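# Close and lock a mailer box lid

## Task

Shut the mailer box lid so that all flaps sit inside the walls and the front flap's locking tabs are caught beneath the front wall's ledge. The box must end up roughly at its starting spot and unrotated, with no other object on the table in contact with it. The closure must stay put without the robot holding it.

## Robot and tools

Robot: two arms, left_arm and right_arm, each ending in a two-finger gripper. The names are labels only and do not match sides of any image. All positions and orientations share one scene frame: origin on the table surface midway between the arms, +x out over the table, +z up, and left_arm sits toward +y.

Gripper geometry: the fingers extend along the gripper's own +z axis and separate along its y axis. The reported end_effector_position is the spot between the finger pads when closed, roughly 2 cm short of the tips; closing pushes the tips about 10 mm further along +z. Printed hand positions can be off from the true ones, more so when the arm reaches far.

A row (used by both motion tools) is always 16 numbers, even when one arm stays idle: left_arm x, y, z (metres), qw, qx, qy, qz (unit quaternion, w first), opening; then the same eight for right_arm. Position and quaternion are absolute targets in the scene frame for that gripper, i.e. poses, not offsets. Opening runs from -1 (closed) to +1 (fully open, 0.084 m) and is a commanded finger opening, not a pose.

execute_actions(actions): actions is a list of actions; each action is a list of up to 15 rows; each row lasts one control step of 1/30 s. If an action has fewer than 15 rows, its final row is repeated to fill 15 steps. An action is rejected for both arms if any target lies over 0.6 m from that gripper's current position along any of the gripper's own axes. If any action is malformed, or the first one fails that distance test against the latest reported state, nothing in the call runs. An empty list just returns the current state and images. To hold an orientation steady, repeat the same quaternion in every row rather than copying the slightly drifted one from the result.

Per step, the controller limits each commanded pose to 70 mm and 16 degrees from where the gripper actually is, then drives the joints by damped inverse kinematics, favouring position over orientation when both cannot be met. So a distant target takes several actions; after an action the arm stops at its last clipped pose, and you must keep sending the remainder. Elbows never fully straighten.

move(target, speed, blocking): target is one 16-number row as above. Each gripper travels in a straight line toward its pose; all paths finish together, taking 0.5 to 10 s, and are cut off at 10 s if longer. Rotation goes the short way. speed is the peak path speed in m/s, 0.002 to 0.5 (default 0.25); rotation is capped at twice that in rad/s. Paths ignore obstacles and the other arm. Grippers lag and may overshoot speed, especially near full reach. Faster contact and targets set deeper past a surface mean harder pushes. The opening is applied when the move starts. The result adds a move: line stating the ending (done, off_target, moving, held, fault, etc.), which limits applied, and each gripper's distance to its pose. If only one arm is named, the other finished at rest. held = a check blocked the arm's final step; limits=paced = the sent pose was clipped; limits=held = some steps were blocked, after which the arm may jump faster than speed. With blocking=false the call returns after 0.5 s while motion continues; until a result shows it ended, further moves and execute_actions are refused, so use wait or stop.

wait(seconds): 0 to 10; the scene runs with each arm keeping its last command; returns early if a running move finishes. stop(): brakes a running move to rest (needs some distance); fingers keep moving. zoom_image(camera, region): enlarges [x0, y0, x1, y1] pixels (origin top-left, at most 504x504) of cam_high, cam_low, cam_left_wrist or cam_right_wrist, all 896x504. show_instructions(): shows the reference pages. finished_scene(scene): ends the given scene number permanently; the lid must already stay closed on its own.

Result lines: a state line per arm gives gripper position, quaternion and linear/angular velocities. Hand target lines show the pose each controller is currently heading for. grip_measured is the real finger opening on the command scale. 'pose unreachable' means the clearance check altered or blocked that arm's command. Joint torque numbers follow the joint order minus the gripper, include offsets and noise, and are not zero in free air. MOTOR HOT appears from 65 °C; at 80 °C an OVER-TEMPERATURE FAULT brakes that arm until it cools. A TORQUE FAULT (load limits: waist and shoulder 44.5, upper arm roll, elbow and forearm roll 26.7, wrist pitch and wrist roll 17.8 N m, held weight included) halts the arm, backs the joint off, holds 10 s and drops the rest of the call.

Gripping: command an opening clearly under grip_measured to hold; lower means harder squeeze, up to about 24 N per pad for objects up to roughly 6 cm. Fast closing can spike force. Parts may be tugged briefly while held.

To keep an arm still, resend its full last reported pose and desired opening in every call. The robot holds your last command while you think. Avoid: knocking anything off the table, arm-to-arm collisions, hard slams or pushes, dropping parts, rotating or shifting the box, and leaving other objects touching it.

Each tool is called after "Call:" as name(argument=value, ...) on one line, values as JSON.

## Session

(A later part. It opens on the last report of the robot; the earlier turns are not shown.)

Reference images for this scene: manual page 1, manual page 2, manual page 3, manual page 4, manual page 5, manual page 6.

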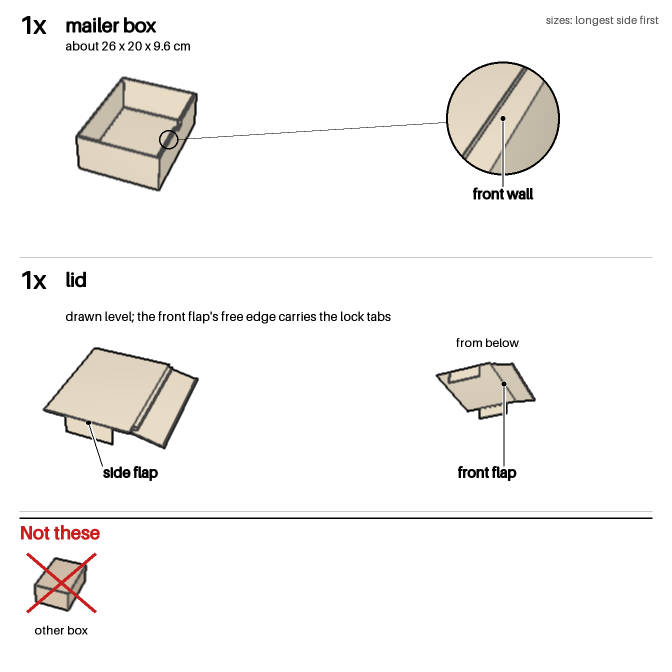

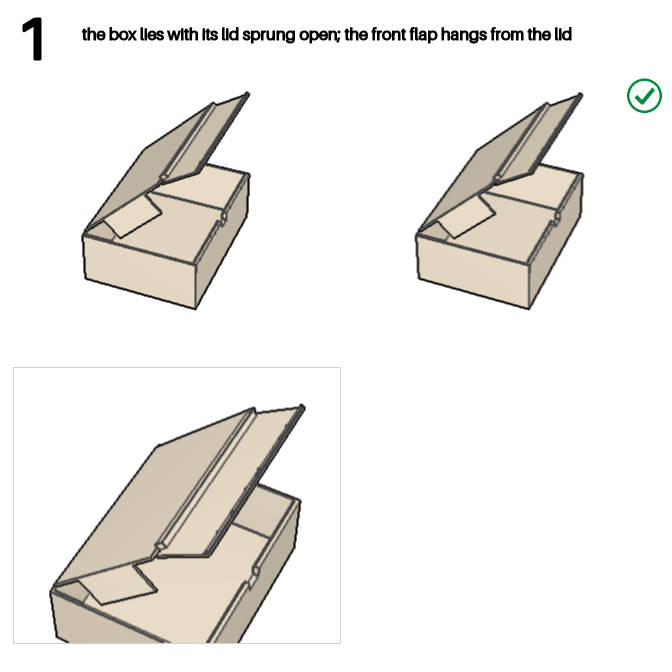

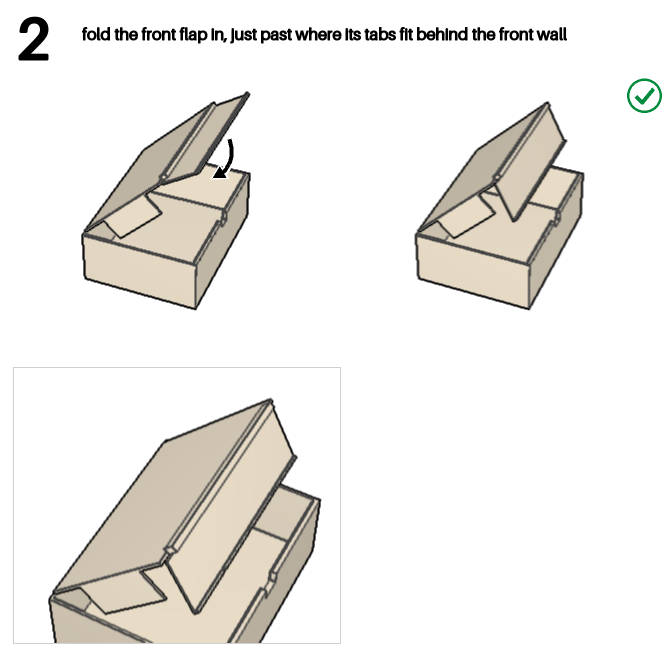

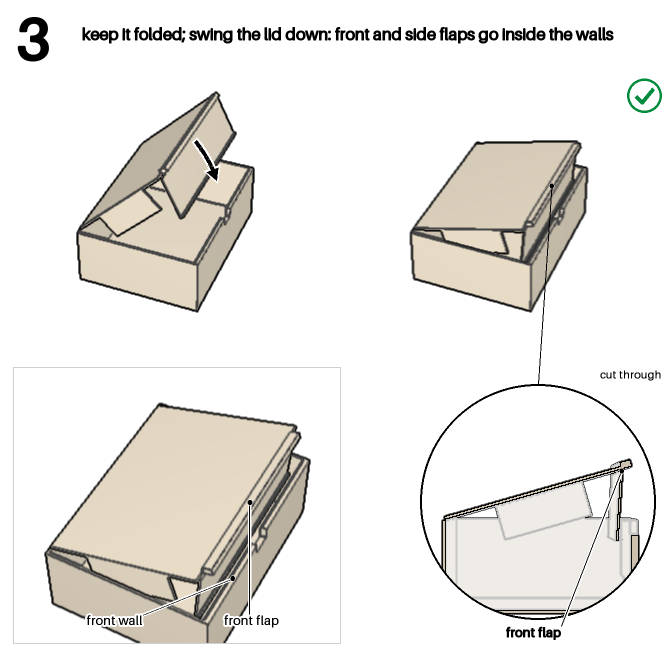

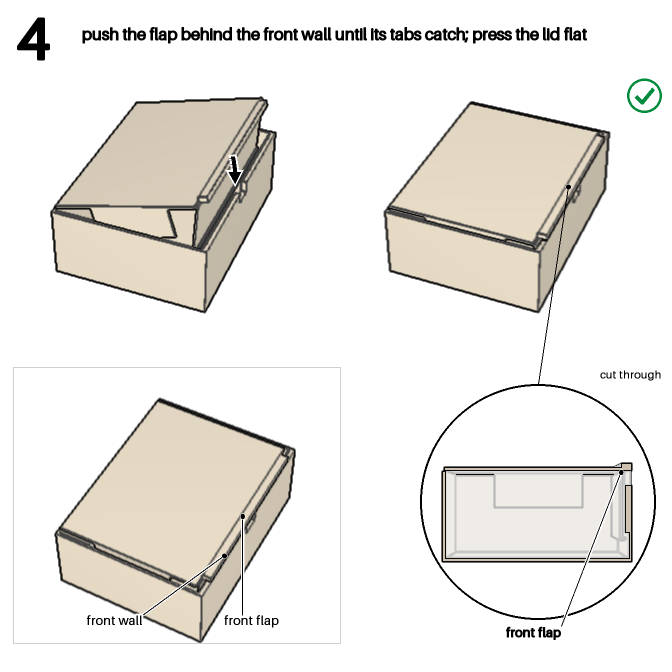

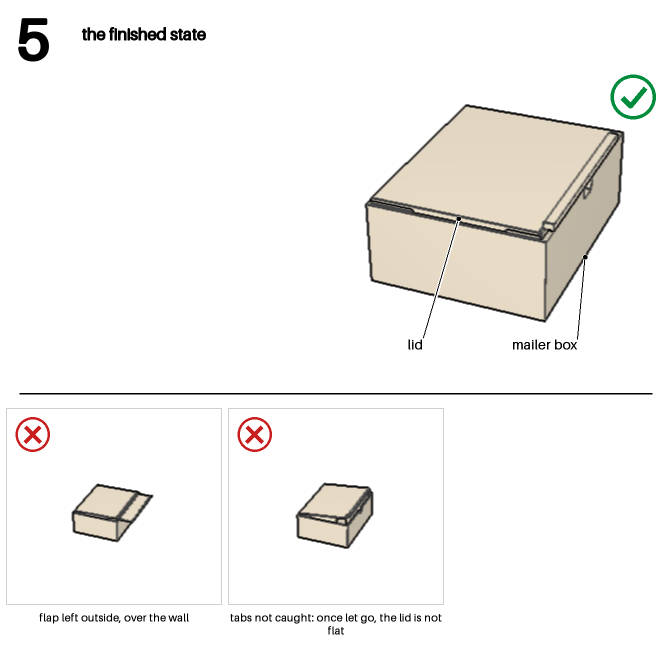

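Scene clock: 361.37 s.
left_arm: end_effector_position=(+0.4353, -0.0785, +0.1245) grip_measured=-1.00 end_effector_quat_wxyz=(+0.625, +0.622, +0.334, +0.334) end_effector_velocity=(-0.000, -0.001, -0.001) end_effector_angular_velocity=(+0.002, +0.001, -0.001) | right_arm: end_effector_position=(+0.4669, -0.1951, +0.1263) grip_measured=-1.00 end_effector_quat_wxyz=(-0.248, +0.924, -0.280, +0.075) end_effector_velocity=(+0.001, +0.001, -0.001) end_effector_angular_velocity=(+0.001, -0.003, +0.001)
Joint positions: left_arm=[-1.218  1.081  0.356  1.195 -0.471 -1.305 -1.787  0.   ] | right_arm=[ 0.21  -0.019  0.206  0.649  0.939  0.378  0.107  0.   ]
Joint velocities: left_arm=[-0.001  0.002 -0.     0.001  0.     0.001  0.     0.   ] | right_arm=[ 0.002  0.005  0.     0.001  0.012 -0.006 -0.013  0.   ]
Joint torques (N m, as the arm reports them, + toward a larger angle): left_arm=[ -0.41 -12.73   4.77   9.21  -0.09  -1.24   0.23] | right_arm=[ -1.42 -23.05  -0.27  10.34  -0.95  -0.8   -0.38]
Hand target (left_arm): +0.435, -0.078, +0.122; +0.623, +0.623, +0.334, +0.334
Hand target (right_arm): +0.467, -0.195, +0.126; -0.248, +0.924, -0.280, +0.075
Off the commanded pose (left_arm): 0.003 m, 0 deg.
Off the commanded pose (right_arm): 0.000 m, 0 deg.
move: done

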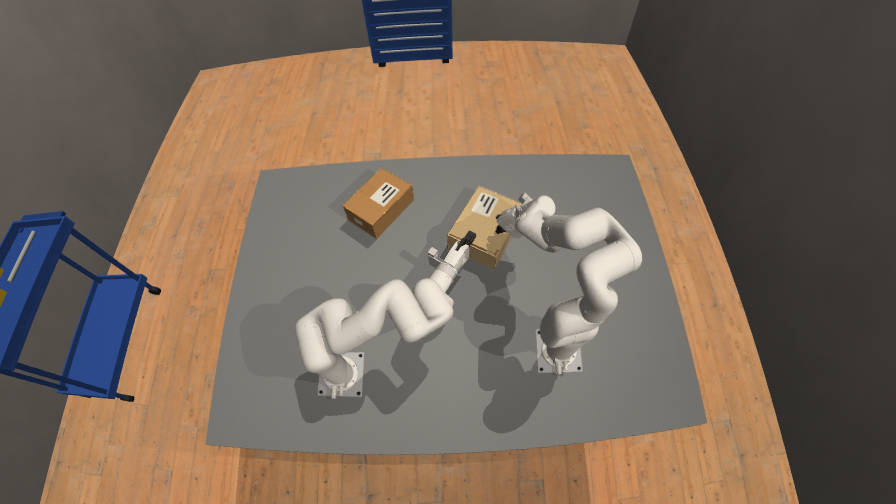

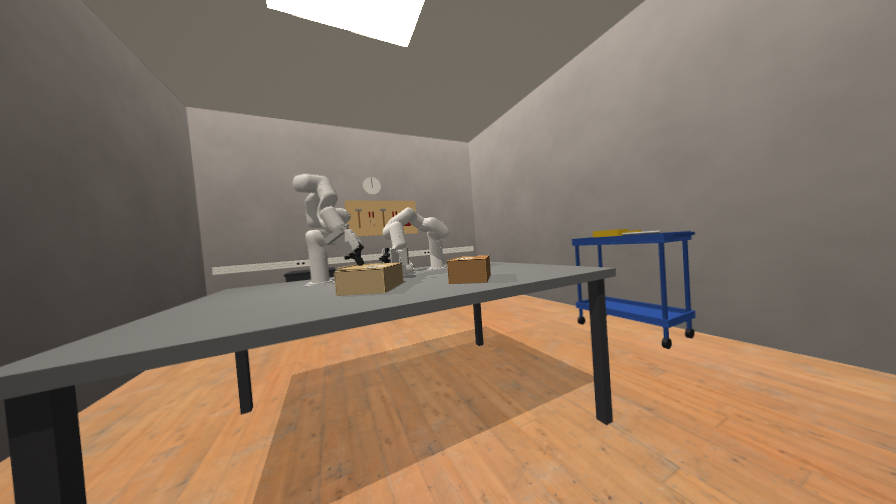

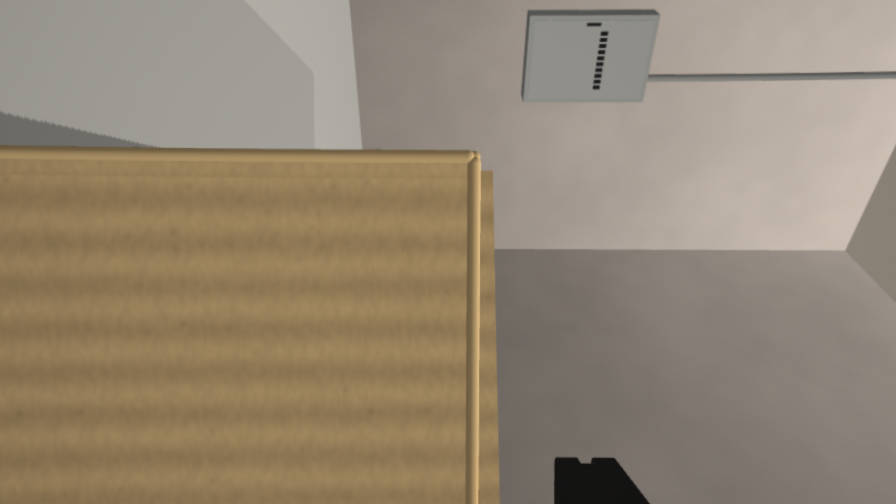

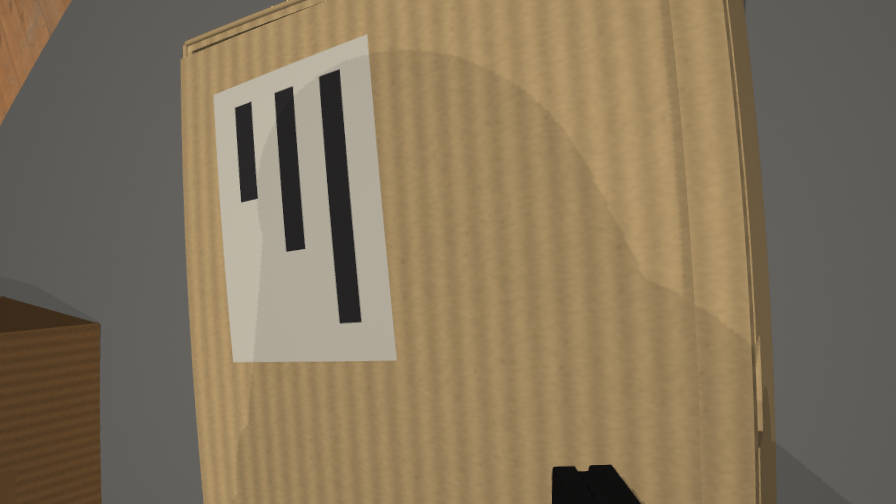

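Call:
move(target=[0.435,-0.078,0.14,0.6235,0.6235,0.3336,0.3336,-1,0.467,-0.195,0.119,-0.248,0.924,-0.28,0.075,-1], speed=0.02)

Call:
move(target=[0.36,-0.03,0.22,0.6235,0.6235,0.3336,0.3336,-1,0.44,-0.24,0.24,-0.248,0.924,-0.28,0.075,-1], speed=0.08)

Call:
zoom_image(camera="cam_low", region=[300,190,460,310])

Call:
zoom_image(camera="cam_high", region=[430,160,550,280])

Scene clock: 371.23 s.
left_arm: end_effector_position=(+0.4350, -0.0780, +0.1397) grip_measured=-1.00 end_effector_quat_wxyz=(+0.623, +0.624, +0.334, +0.334) end_effector_velocity=(-0.000, +0.000, +0.001) end_effector_angular_velocity=(+0.002, +0.002, -0.000) | right_arm: end_effector_position=(+0.4679, -0.1947, +0.1204) grip_measured=-1.00 end_effector_quat_wxyz=(-0.249, +0.924, -0.280, +0.076) end_effector_velocity=(-0.001, -0.000, -0.002) end_effector_angular_velocity=(+0.000, +0.002, -0.000)
Joint positions: left_arm=[-1.224  1.031  0.363  1.161 -0.46  -1.289 -1.778  0.   ] | right_arm=[ 0.213 -0.     0.209  0.652  0.971  0.362  0.075  0.   ]
Joint velocities: left_arm=[-0.001 -0.005  0.001 -0.004  0.002  0.003  0.001  0.   ] | right_arm=[ 0.001  0.002 -0.    -0.002  0.006 -0.001 -0.004  0.   ]
Joint torques (N m, as the arm reports them, + toward a larger angle): left_arm=[ -0.99 -34.25   7.44   9.88   0.45  -1.17   0.19] | right_arm=[ -1.33 -16.21  -0.3    7.87  -1.09  -0.62  -0.46]
Hand target (left_arm): +0.435, -0.078, +0.140; +0.623, +0.623, +0.334, +0.334
Hand target (right_arm): +0.467, -0.195, +0.119; -0.248, +0.924, -0.280, +0.075
Off the commanded pose (left_arm): 0.000 m, 0 deg.
Off the commanded pose (right_arm): 0.002 m, 0 deg.
move: done

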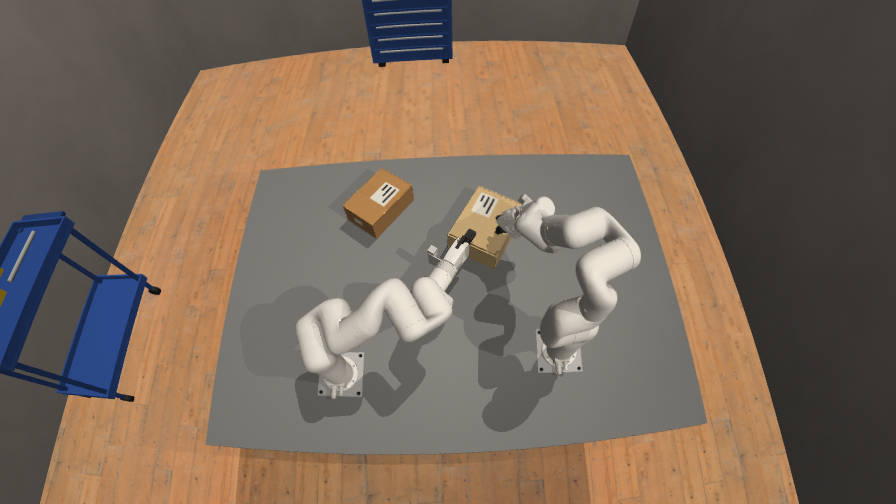

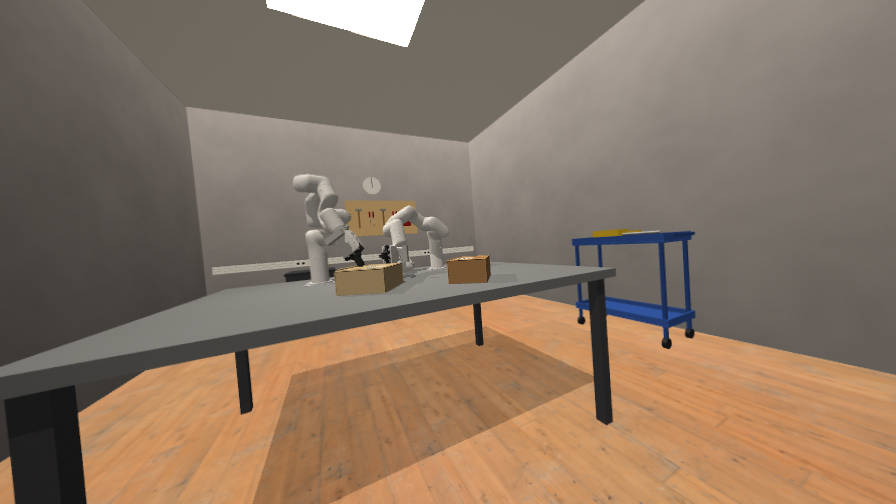

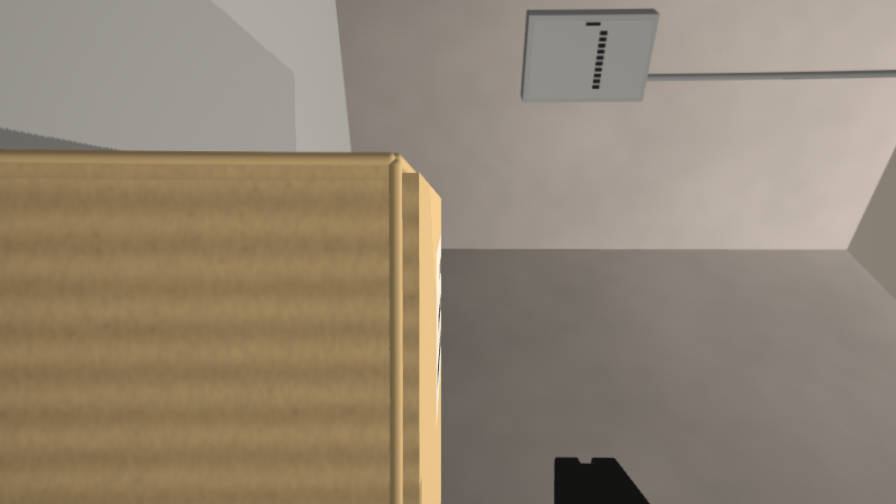

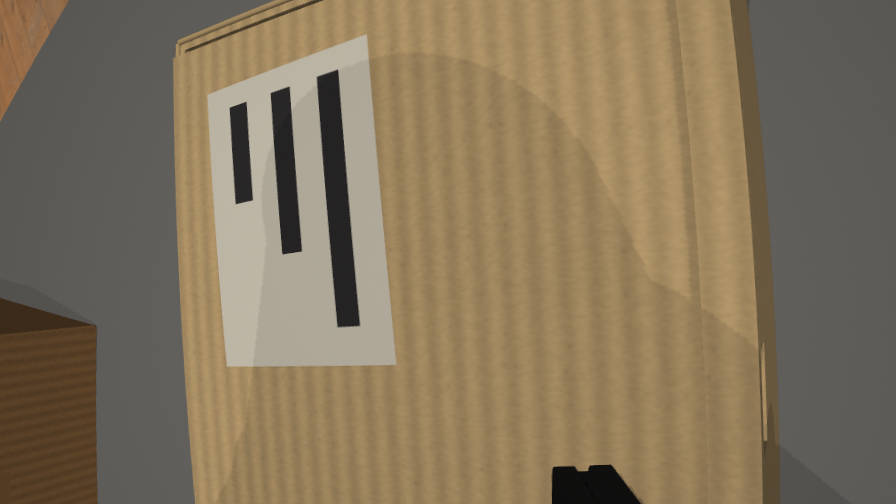

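Scene clock: 373.33 s.
left_arm: end_effector_position=(+0.3603, -0.0302, +0.2200) grip_measured=-1.00 end_effector_quat_wxyz=(+0.623, +0.624, +0.333, +0.334) end_effector_velocity=(-0.002, +0.001, +0.002) end_effector_angular_velocity=(+0.000, -0.000, -0.000) | right_arm: end_effector_position=(+0.4400, -0.2393, +0.2394) grip_measured=-1.00 end_effector_quat_wxyz=(-0.249, +0.924, -0.280, +0.075) end_effector_velocity=(-0.000, -0.001, +0.003) end_effector_angular_velocity=(-0.001, -0.001, +0.001)
Joint positions: left_arm=[-1.349  0.659  0.364  0.737 -0.487 -1.37  -1.712  0.   ] | right_arm=[ 0.103 -0.38   0.129  0.641  0.647  0.746  0.334  0.   ]
Joint velocities: left_arm=[-0.004 -0.008  0.    -0.007 -0.002 -0.001  0.003  0.   ] | right_arm=[-0.002 -0.006 -0.001  0.003 -0.006  0.009  0.003  0.   ]
Joint torques (N m, as the arm reports them, + toward a larger angle): left_arm=[ -1.19 -27.15   5.04   9.39   0.76  -1.26   0.28] | right_arm=[ -1.32 -14.63  -0.92  12.11  -0.57  -1.23  -0.4 ]
Hand target (left_arm): +0.360, -0.030, +0.220; +0.623, +0.624, +0.333, +0.334
Hand target (right_arm): +0.440, -0.239, +0.240; -0.249, +0.924, -0.280, +0.075
Off the commanded pose (left_arm): 0.000 m, 0 deg.
Off the commanded pose (right_arm): 0.001 m, 0 deg.
move: done

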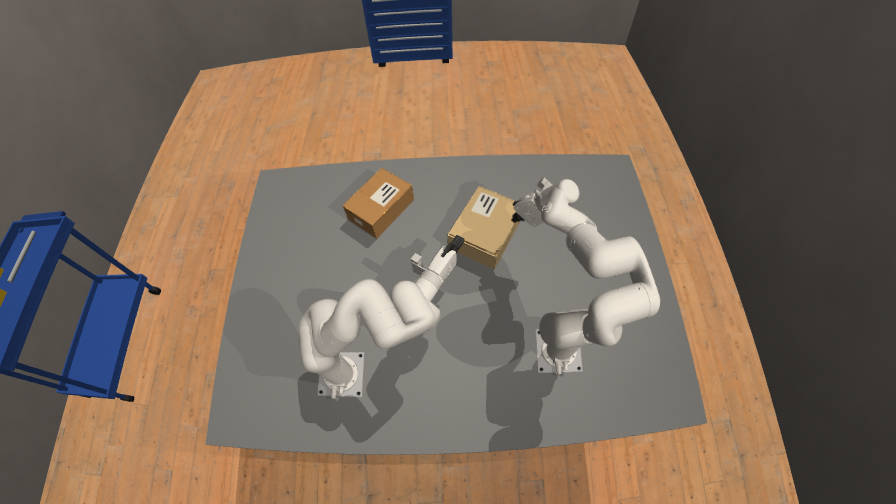

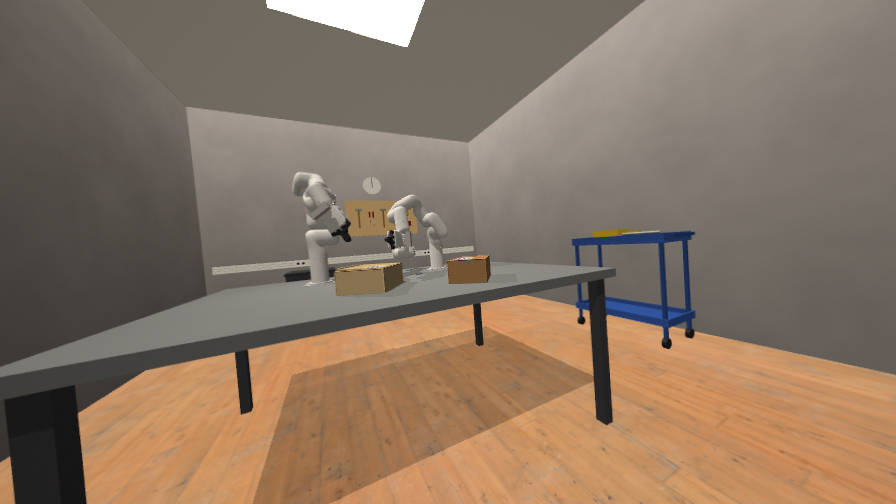

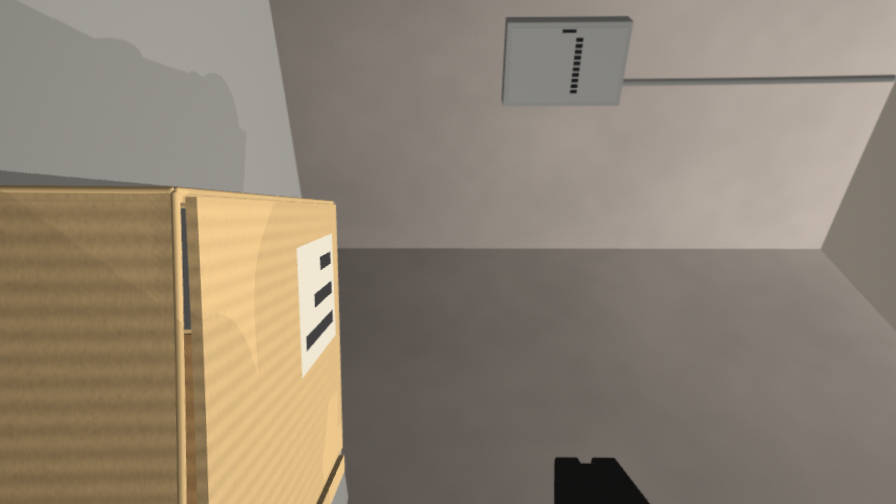

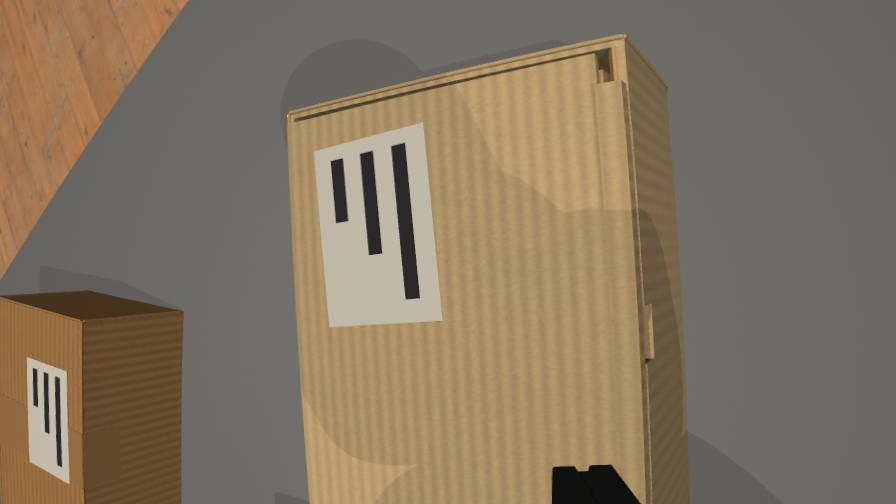

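Region (300, 190, 460, 310) of cam_low's 896x504 image, scaled by 3.150, with more detail than that image has; it fills the top 378 rows of this view, and the rest is white.

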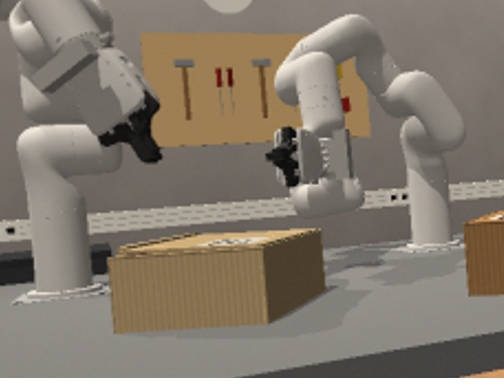

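Region (430, 160, 550, 280) of cam_high's 896x504 image, scaled by 4.200, with more detail than that image has.

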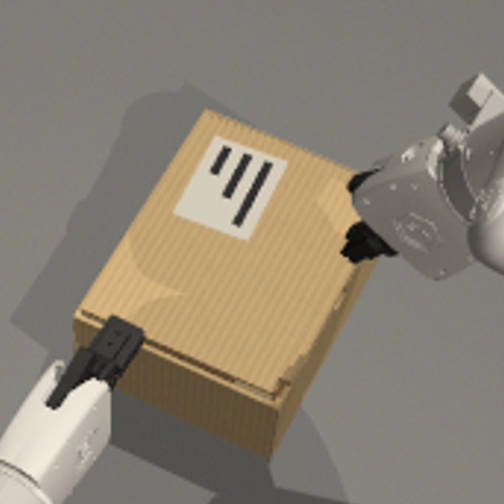

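Call:
move(target=[0.30,0.02,0.25,0.6235,0.6235,0.3336,0.3336,-1,0.647,-0.267,0.2,0,0.957,-0.29,0,-1], speed=0.15)

Call:
move(target=[0.30,0.02,0.25,0.6235,0.6235,0.3336,0.3336,-1,0.647,-0.267,0.07,0,0.957,-0.29,0,-1], speed=0.08)

Call:
zoom_image(camera="cam_high", region=[430,140,570,280])

Scene clock: 408.83 s.
left_arm: end_effector_position=(+0.3002, +0.0200, +0.2502) grip_measured=-1.00 end_effector_quat_wxyz=(+0.623, +0.624, +0.333, +0.334) end_effector_velocity=(-0.001, -0.000, -0.000) end_effector_angular_velocity=(+0.001, +0.002, -0.001) | right_arm: end_effector_position=(+0.6466, -0.2671, +0.2005) grip_measured=-1.00 end_effector_quat_wxyz=(-0.001, +0.957, -0.290, +0.000) end_effector_velocity=(+0.002, +0.000, -0.001) end_effector_angular_velocity=(-0.006, +0.018, +0.001)
Joint positions: left_arm=[-1.434  0.443  0.338  0.458 -0.556 -1.464 -1.672  0.   ] | right_arm=[ 0.135  0.563  0.14   1.806 -0.078  1.247  0.804  0.   ]
Joint velocities: left_arm=[-0.002 -0.001 -0.    -0.001 -0.001  0.002  0.     0.   ] | right_arm=[ 0.005  0.028 -0.001  0.047 -0.004  0.038  0.     0.   ]
Joint torques (N m, as the arm reports them, + toward a larger angle): left_arm=[ -0.94 -21.97   3.15   7.91   0.8   -1.21   0.17] | right_arm=[ -1.08 -43.22   1.34  12.02  -0.76  -1.07  -0.35]
Hand target (left_arm): +0.300, +0.020, +0.250; +0.623, +0.624, +0.333, +0.334
Hand target (right_arm): +0.647, -0.267, +0.200; -0.000, +0.957, -0.289, -0.000
Off the commanded pose (left_arm): 0.000 m, 0 deg.
Off the commanded pose (right_arm): 0.001 m, 0 deg.
move: done

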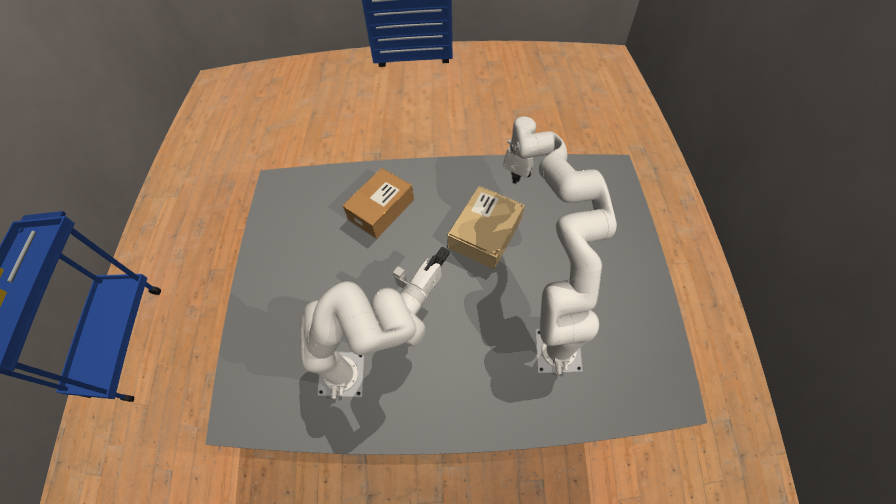

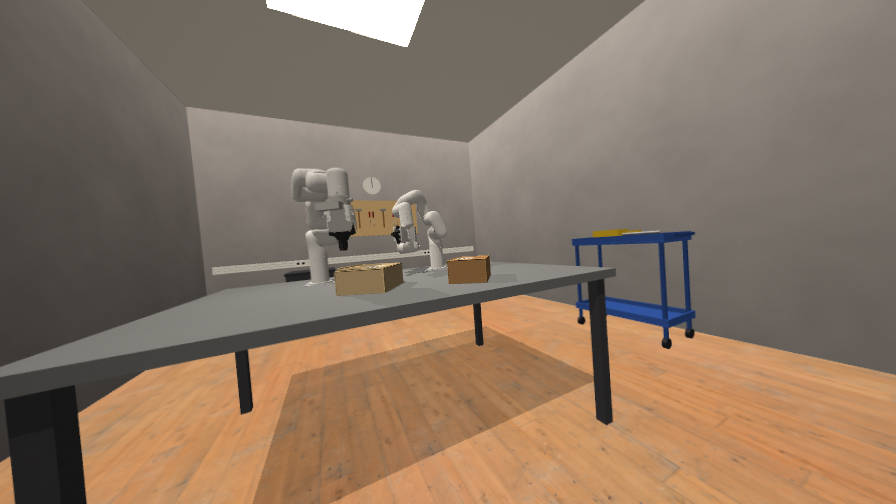

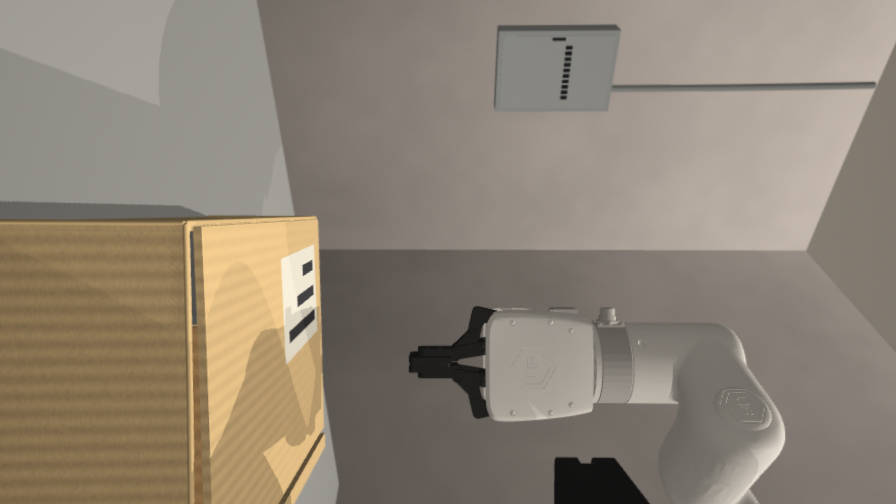

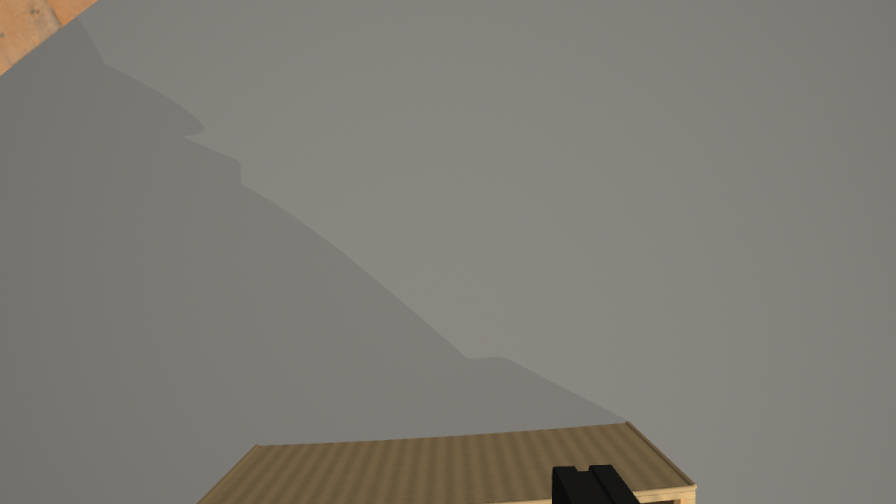

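Scene clock: 410.87 s.
left_arm: end_effector_position=(+0.3000, +0.0200, +0.2500) grip_measured=-1.00 end_effector_quat_wxyz=(+0.623, +0.623, +0.334, +0.334) end_effector_velocity=(+0.000, +0.000, -0.000) end_effector_angular_velocity=(+0.000, -0.000, +0.001) | right_arm: end_effector_position=(+0.6471, -0.2671, +0.0708) grip_measured=-1.00 end_effector_quat_wxyz=(-0.000, +0.957, -0.290, +0.000) end_effector_velocity=(-0.000, +0.000, -0.003) end_effector_angular_velocity=(+0.000, +0.001, +0.001)
Joint positions: left_arm=[-1.434  0.443  0.338  0.458 -0.557 -1.465 -1.673  0.   ] | right_arm=[ 0.137  0.693  0.127  1.636 -0.1    0.948  0.82   0.   ]
Joint velocities: left_arm=[ 0.     0.    -0.    -0.    -0.001 -0.001 -0.     0.   ] | right_arm=[-0.001  0.006  0.001 -0.001 -0.001 -0.006 -0.     0.   ]
Joint torques (N m, as the arm reports them, + toward a larger angle): left_arm=[ -1.2  -21.77   3.17   7.98   0.61  -1.22   0.11] | right_arm=[ -1.11 -44.61   1.38  11.38  -0.52  -1.04  -0.44]
Hand target (left_arm): +0.300, +0.020, +0.250; +0.623, +0.623, +0.334, +0.334
Hand target (right_arm): +0.647, -0.267, +0.070; +0.000, +0.957, -0.290, +0.000
Off the commanded pose (left_arm): 0.000 m, 0 deg.
Off the commanded pose (right_arm): 0.001 m, 0 deg.
move: done

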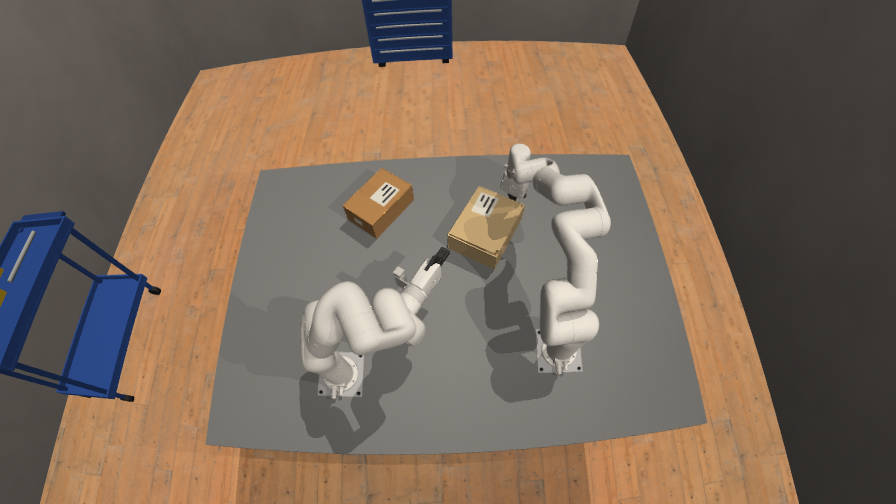

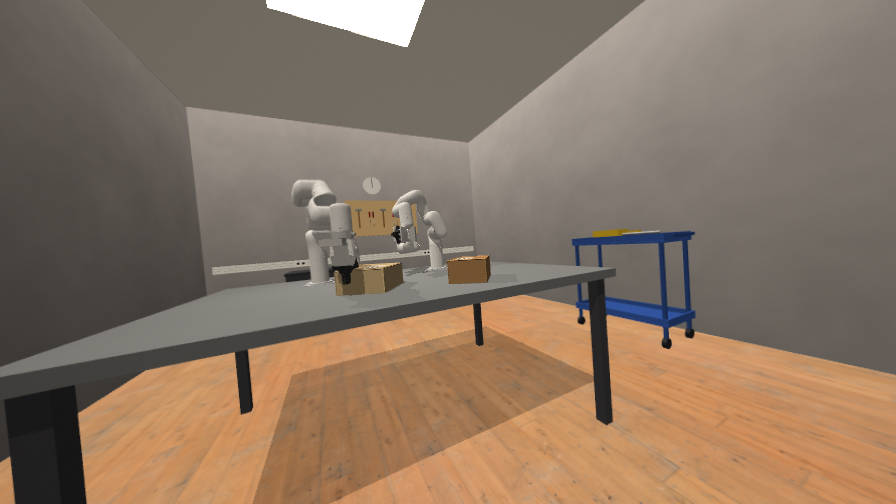

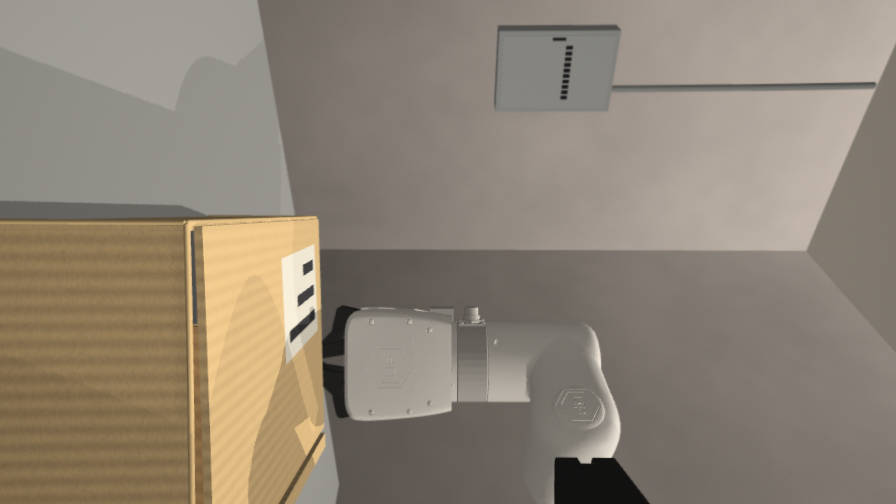

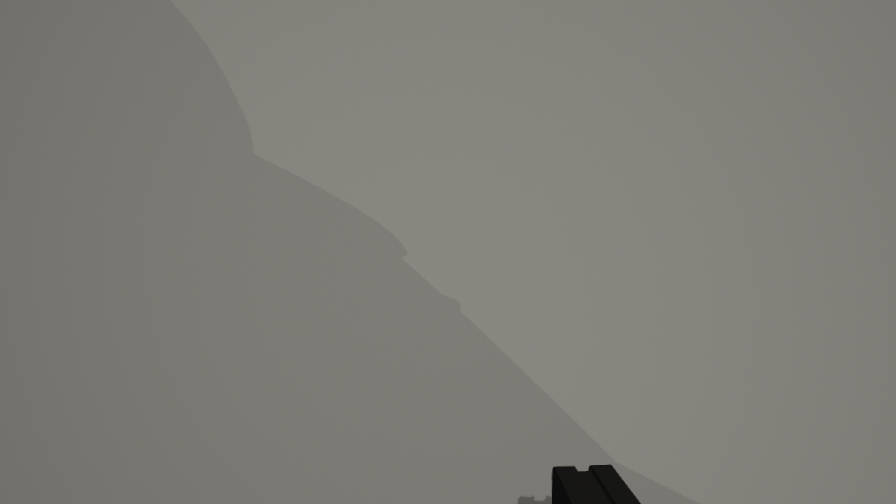

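Region (430, 140, 570, 280) of cam_high's 896x504 image, scaled by 3.600, with more detail than that image has.

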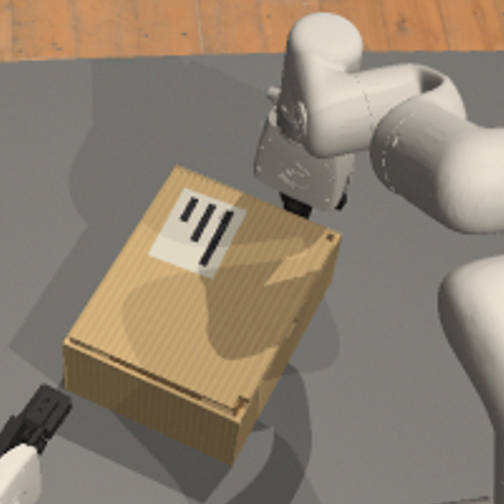

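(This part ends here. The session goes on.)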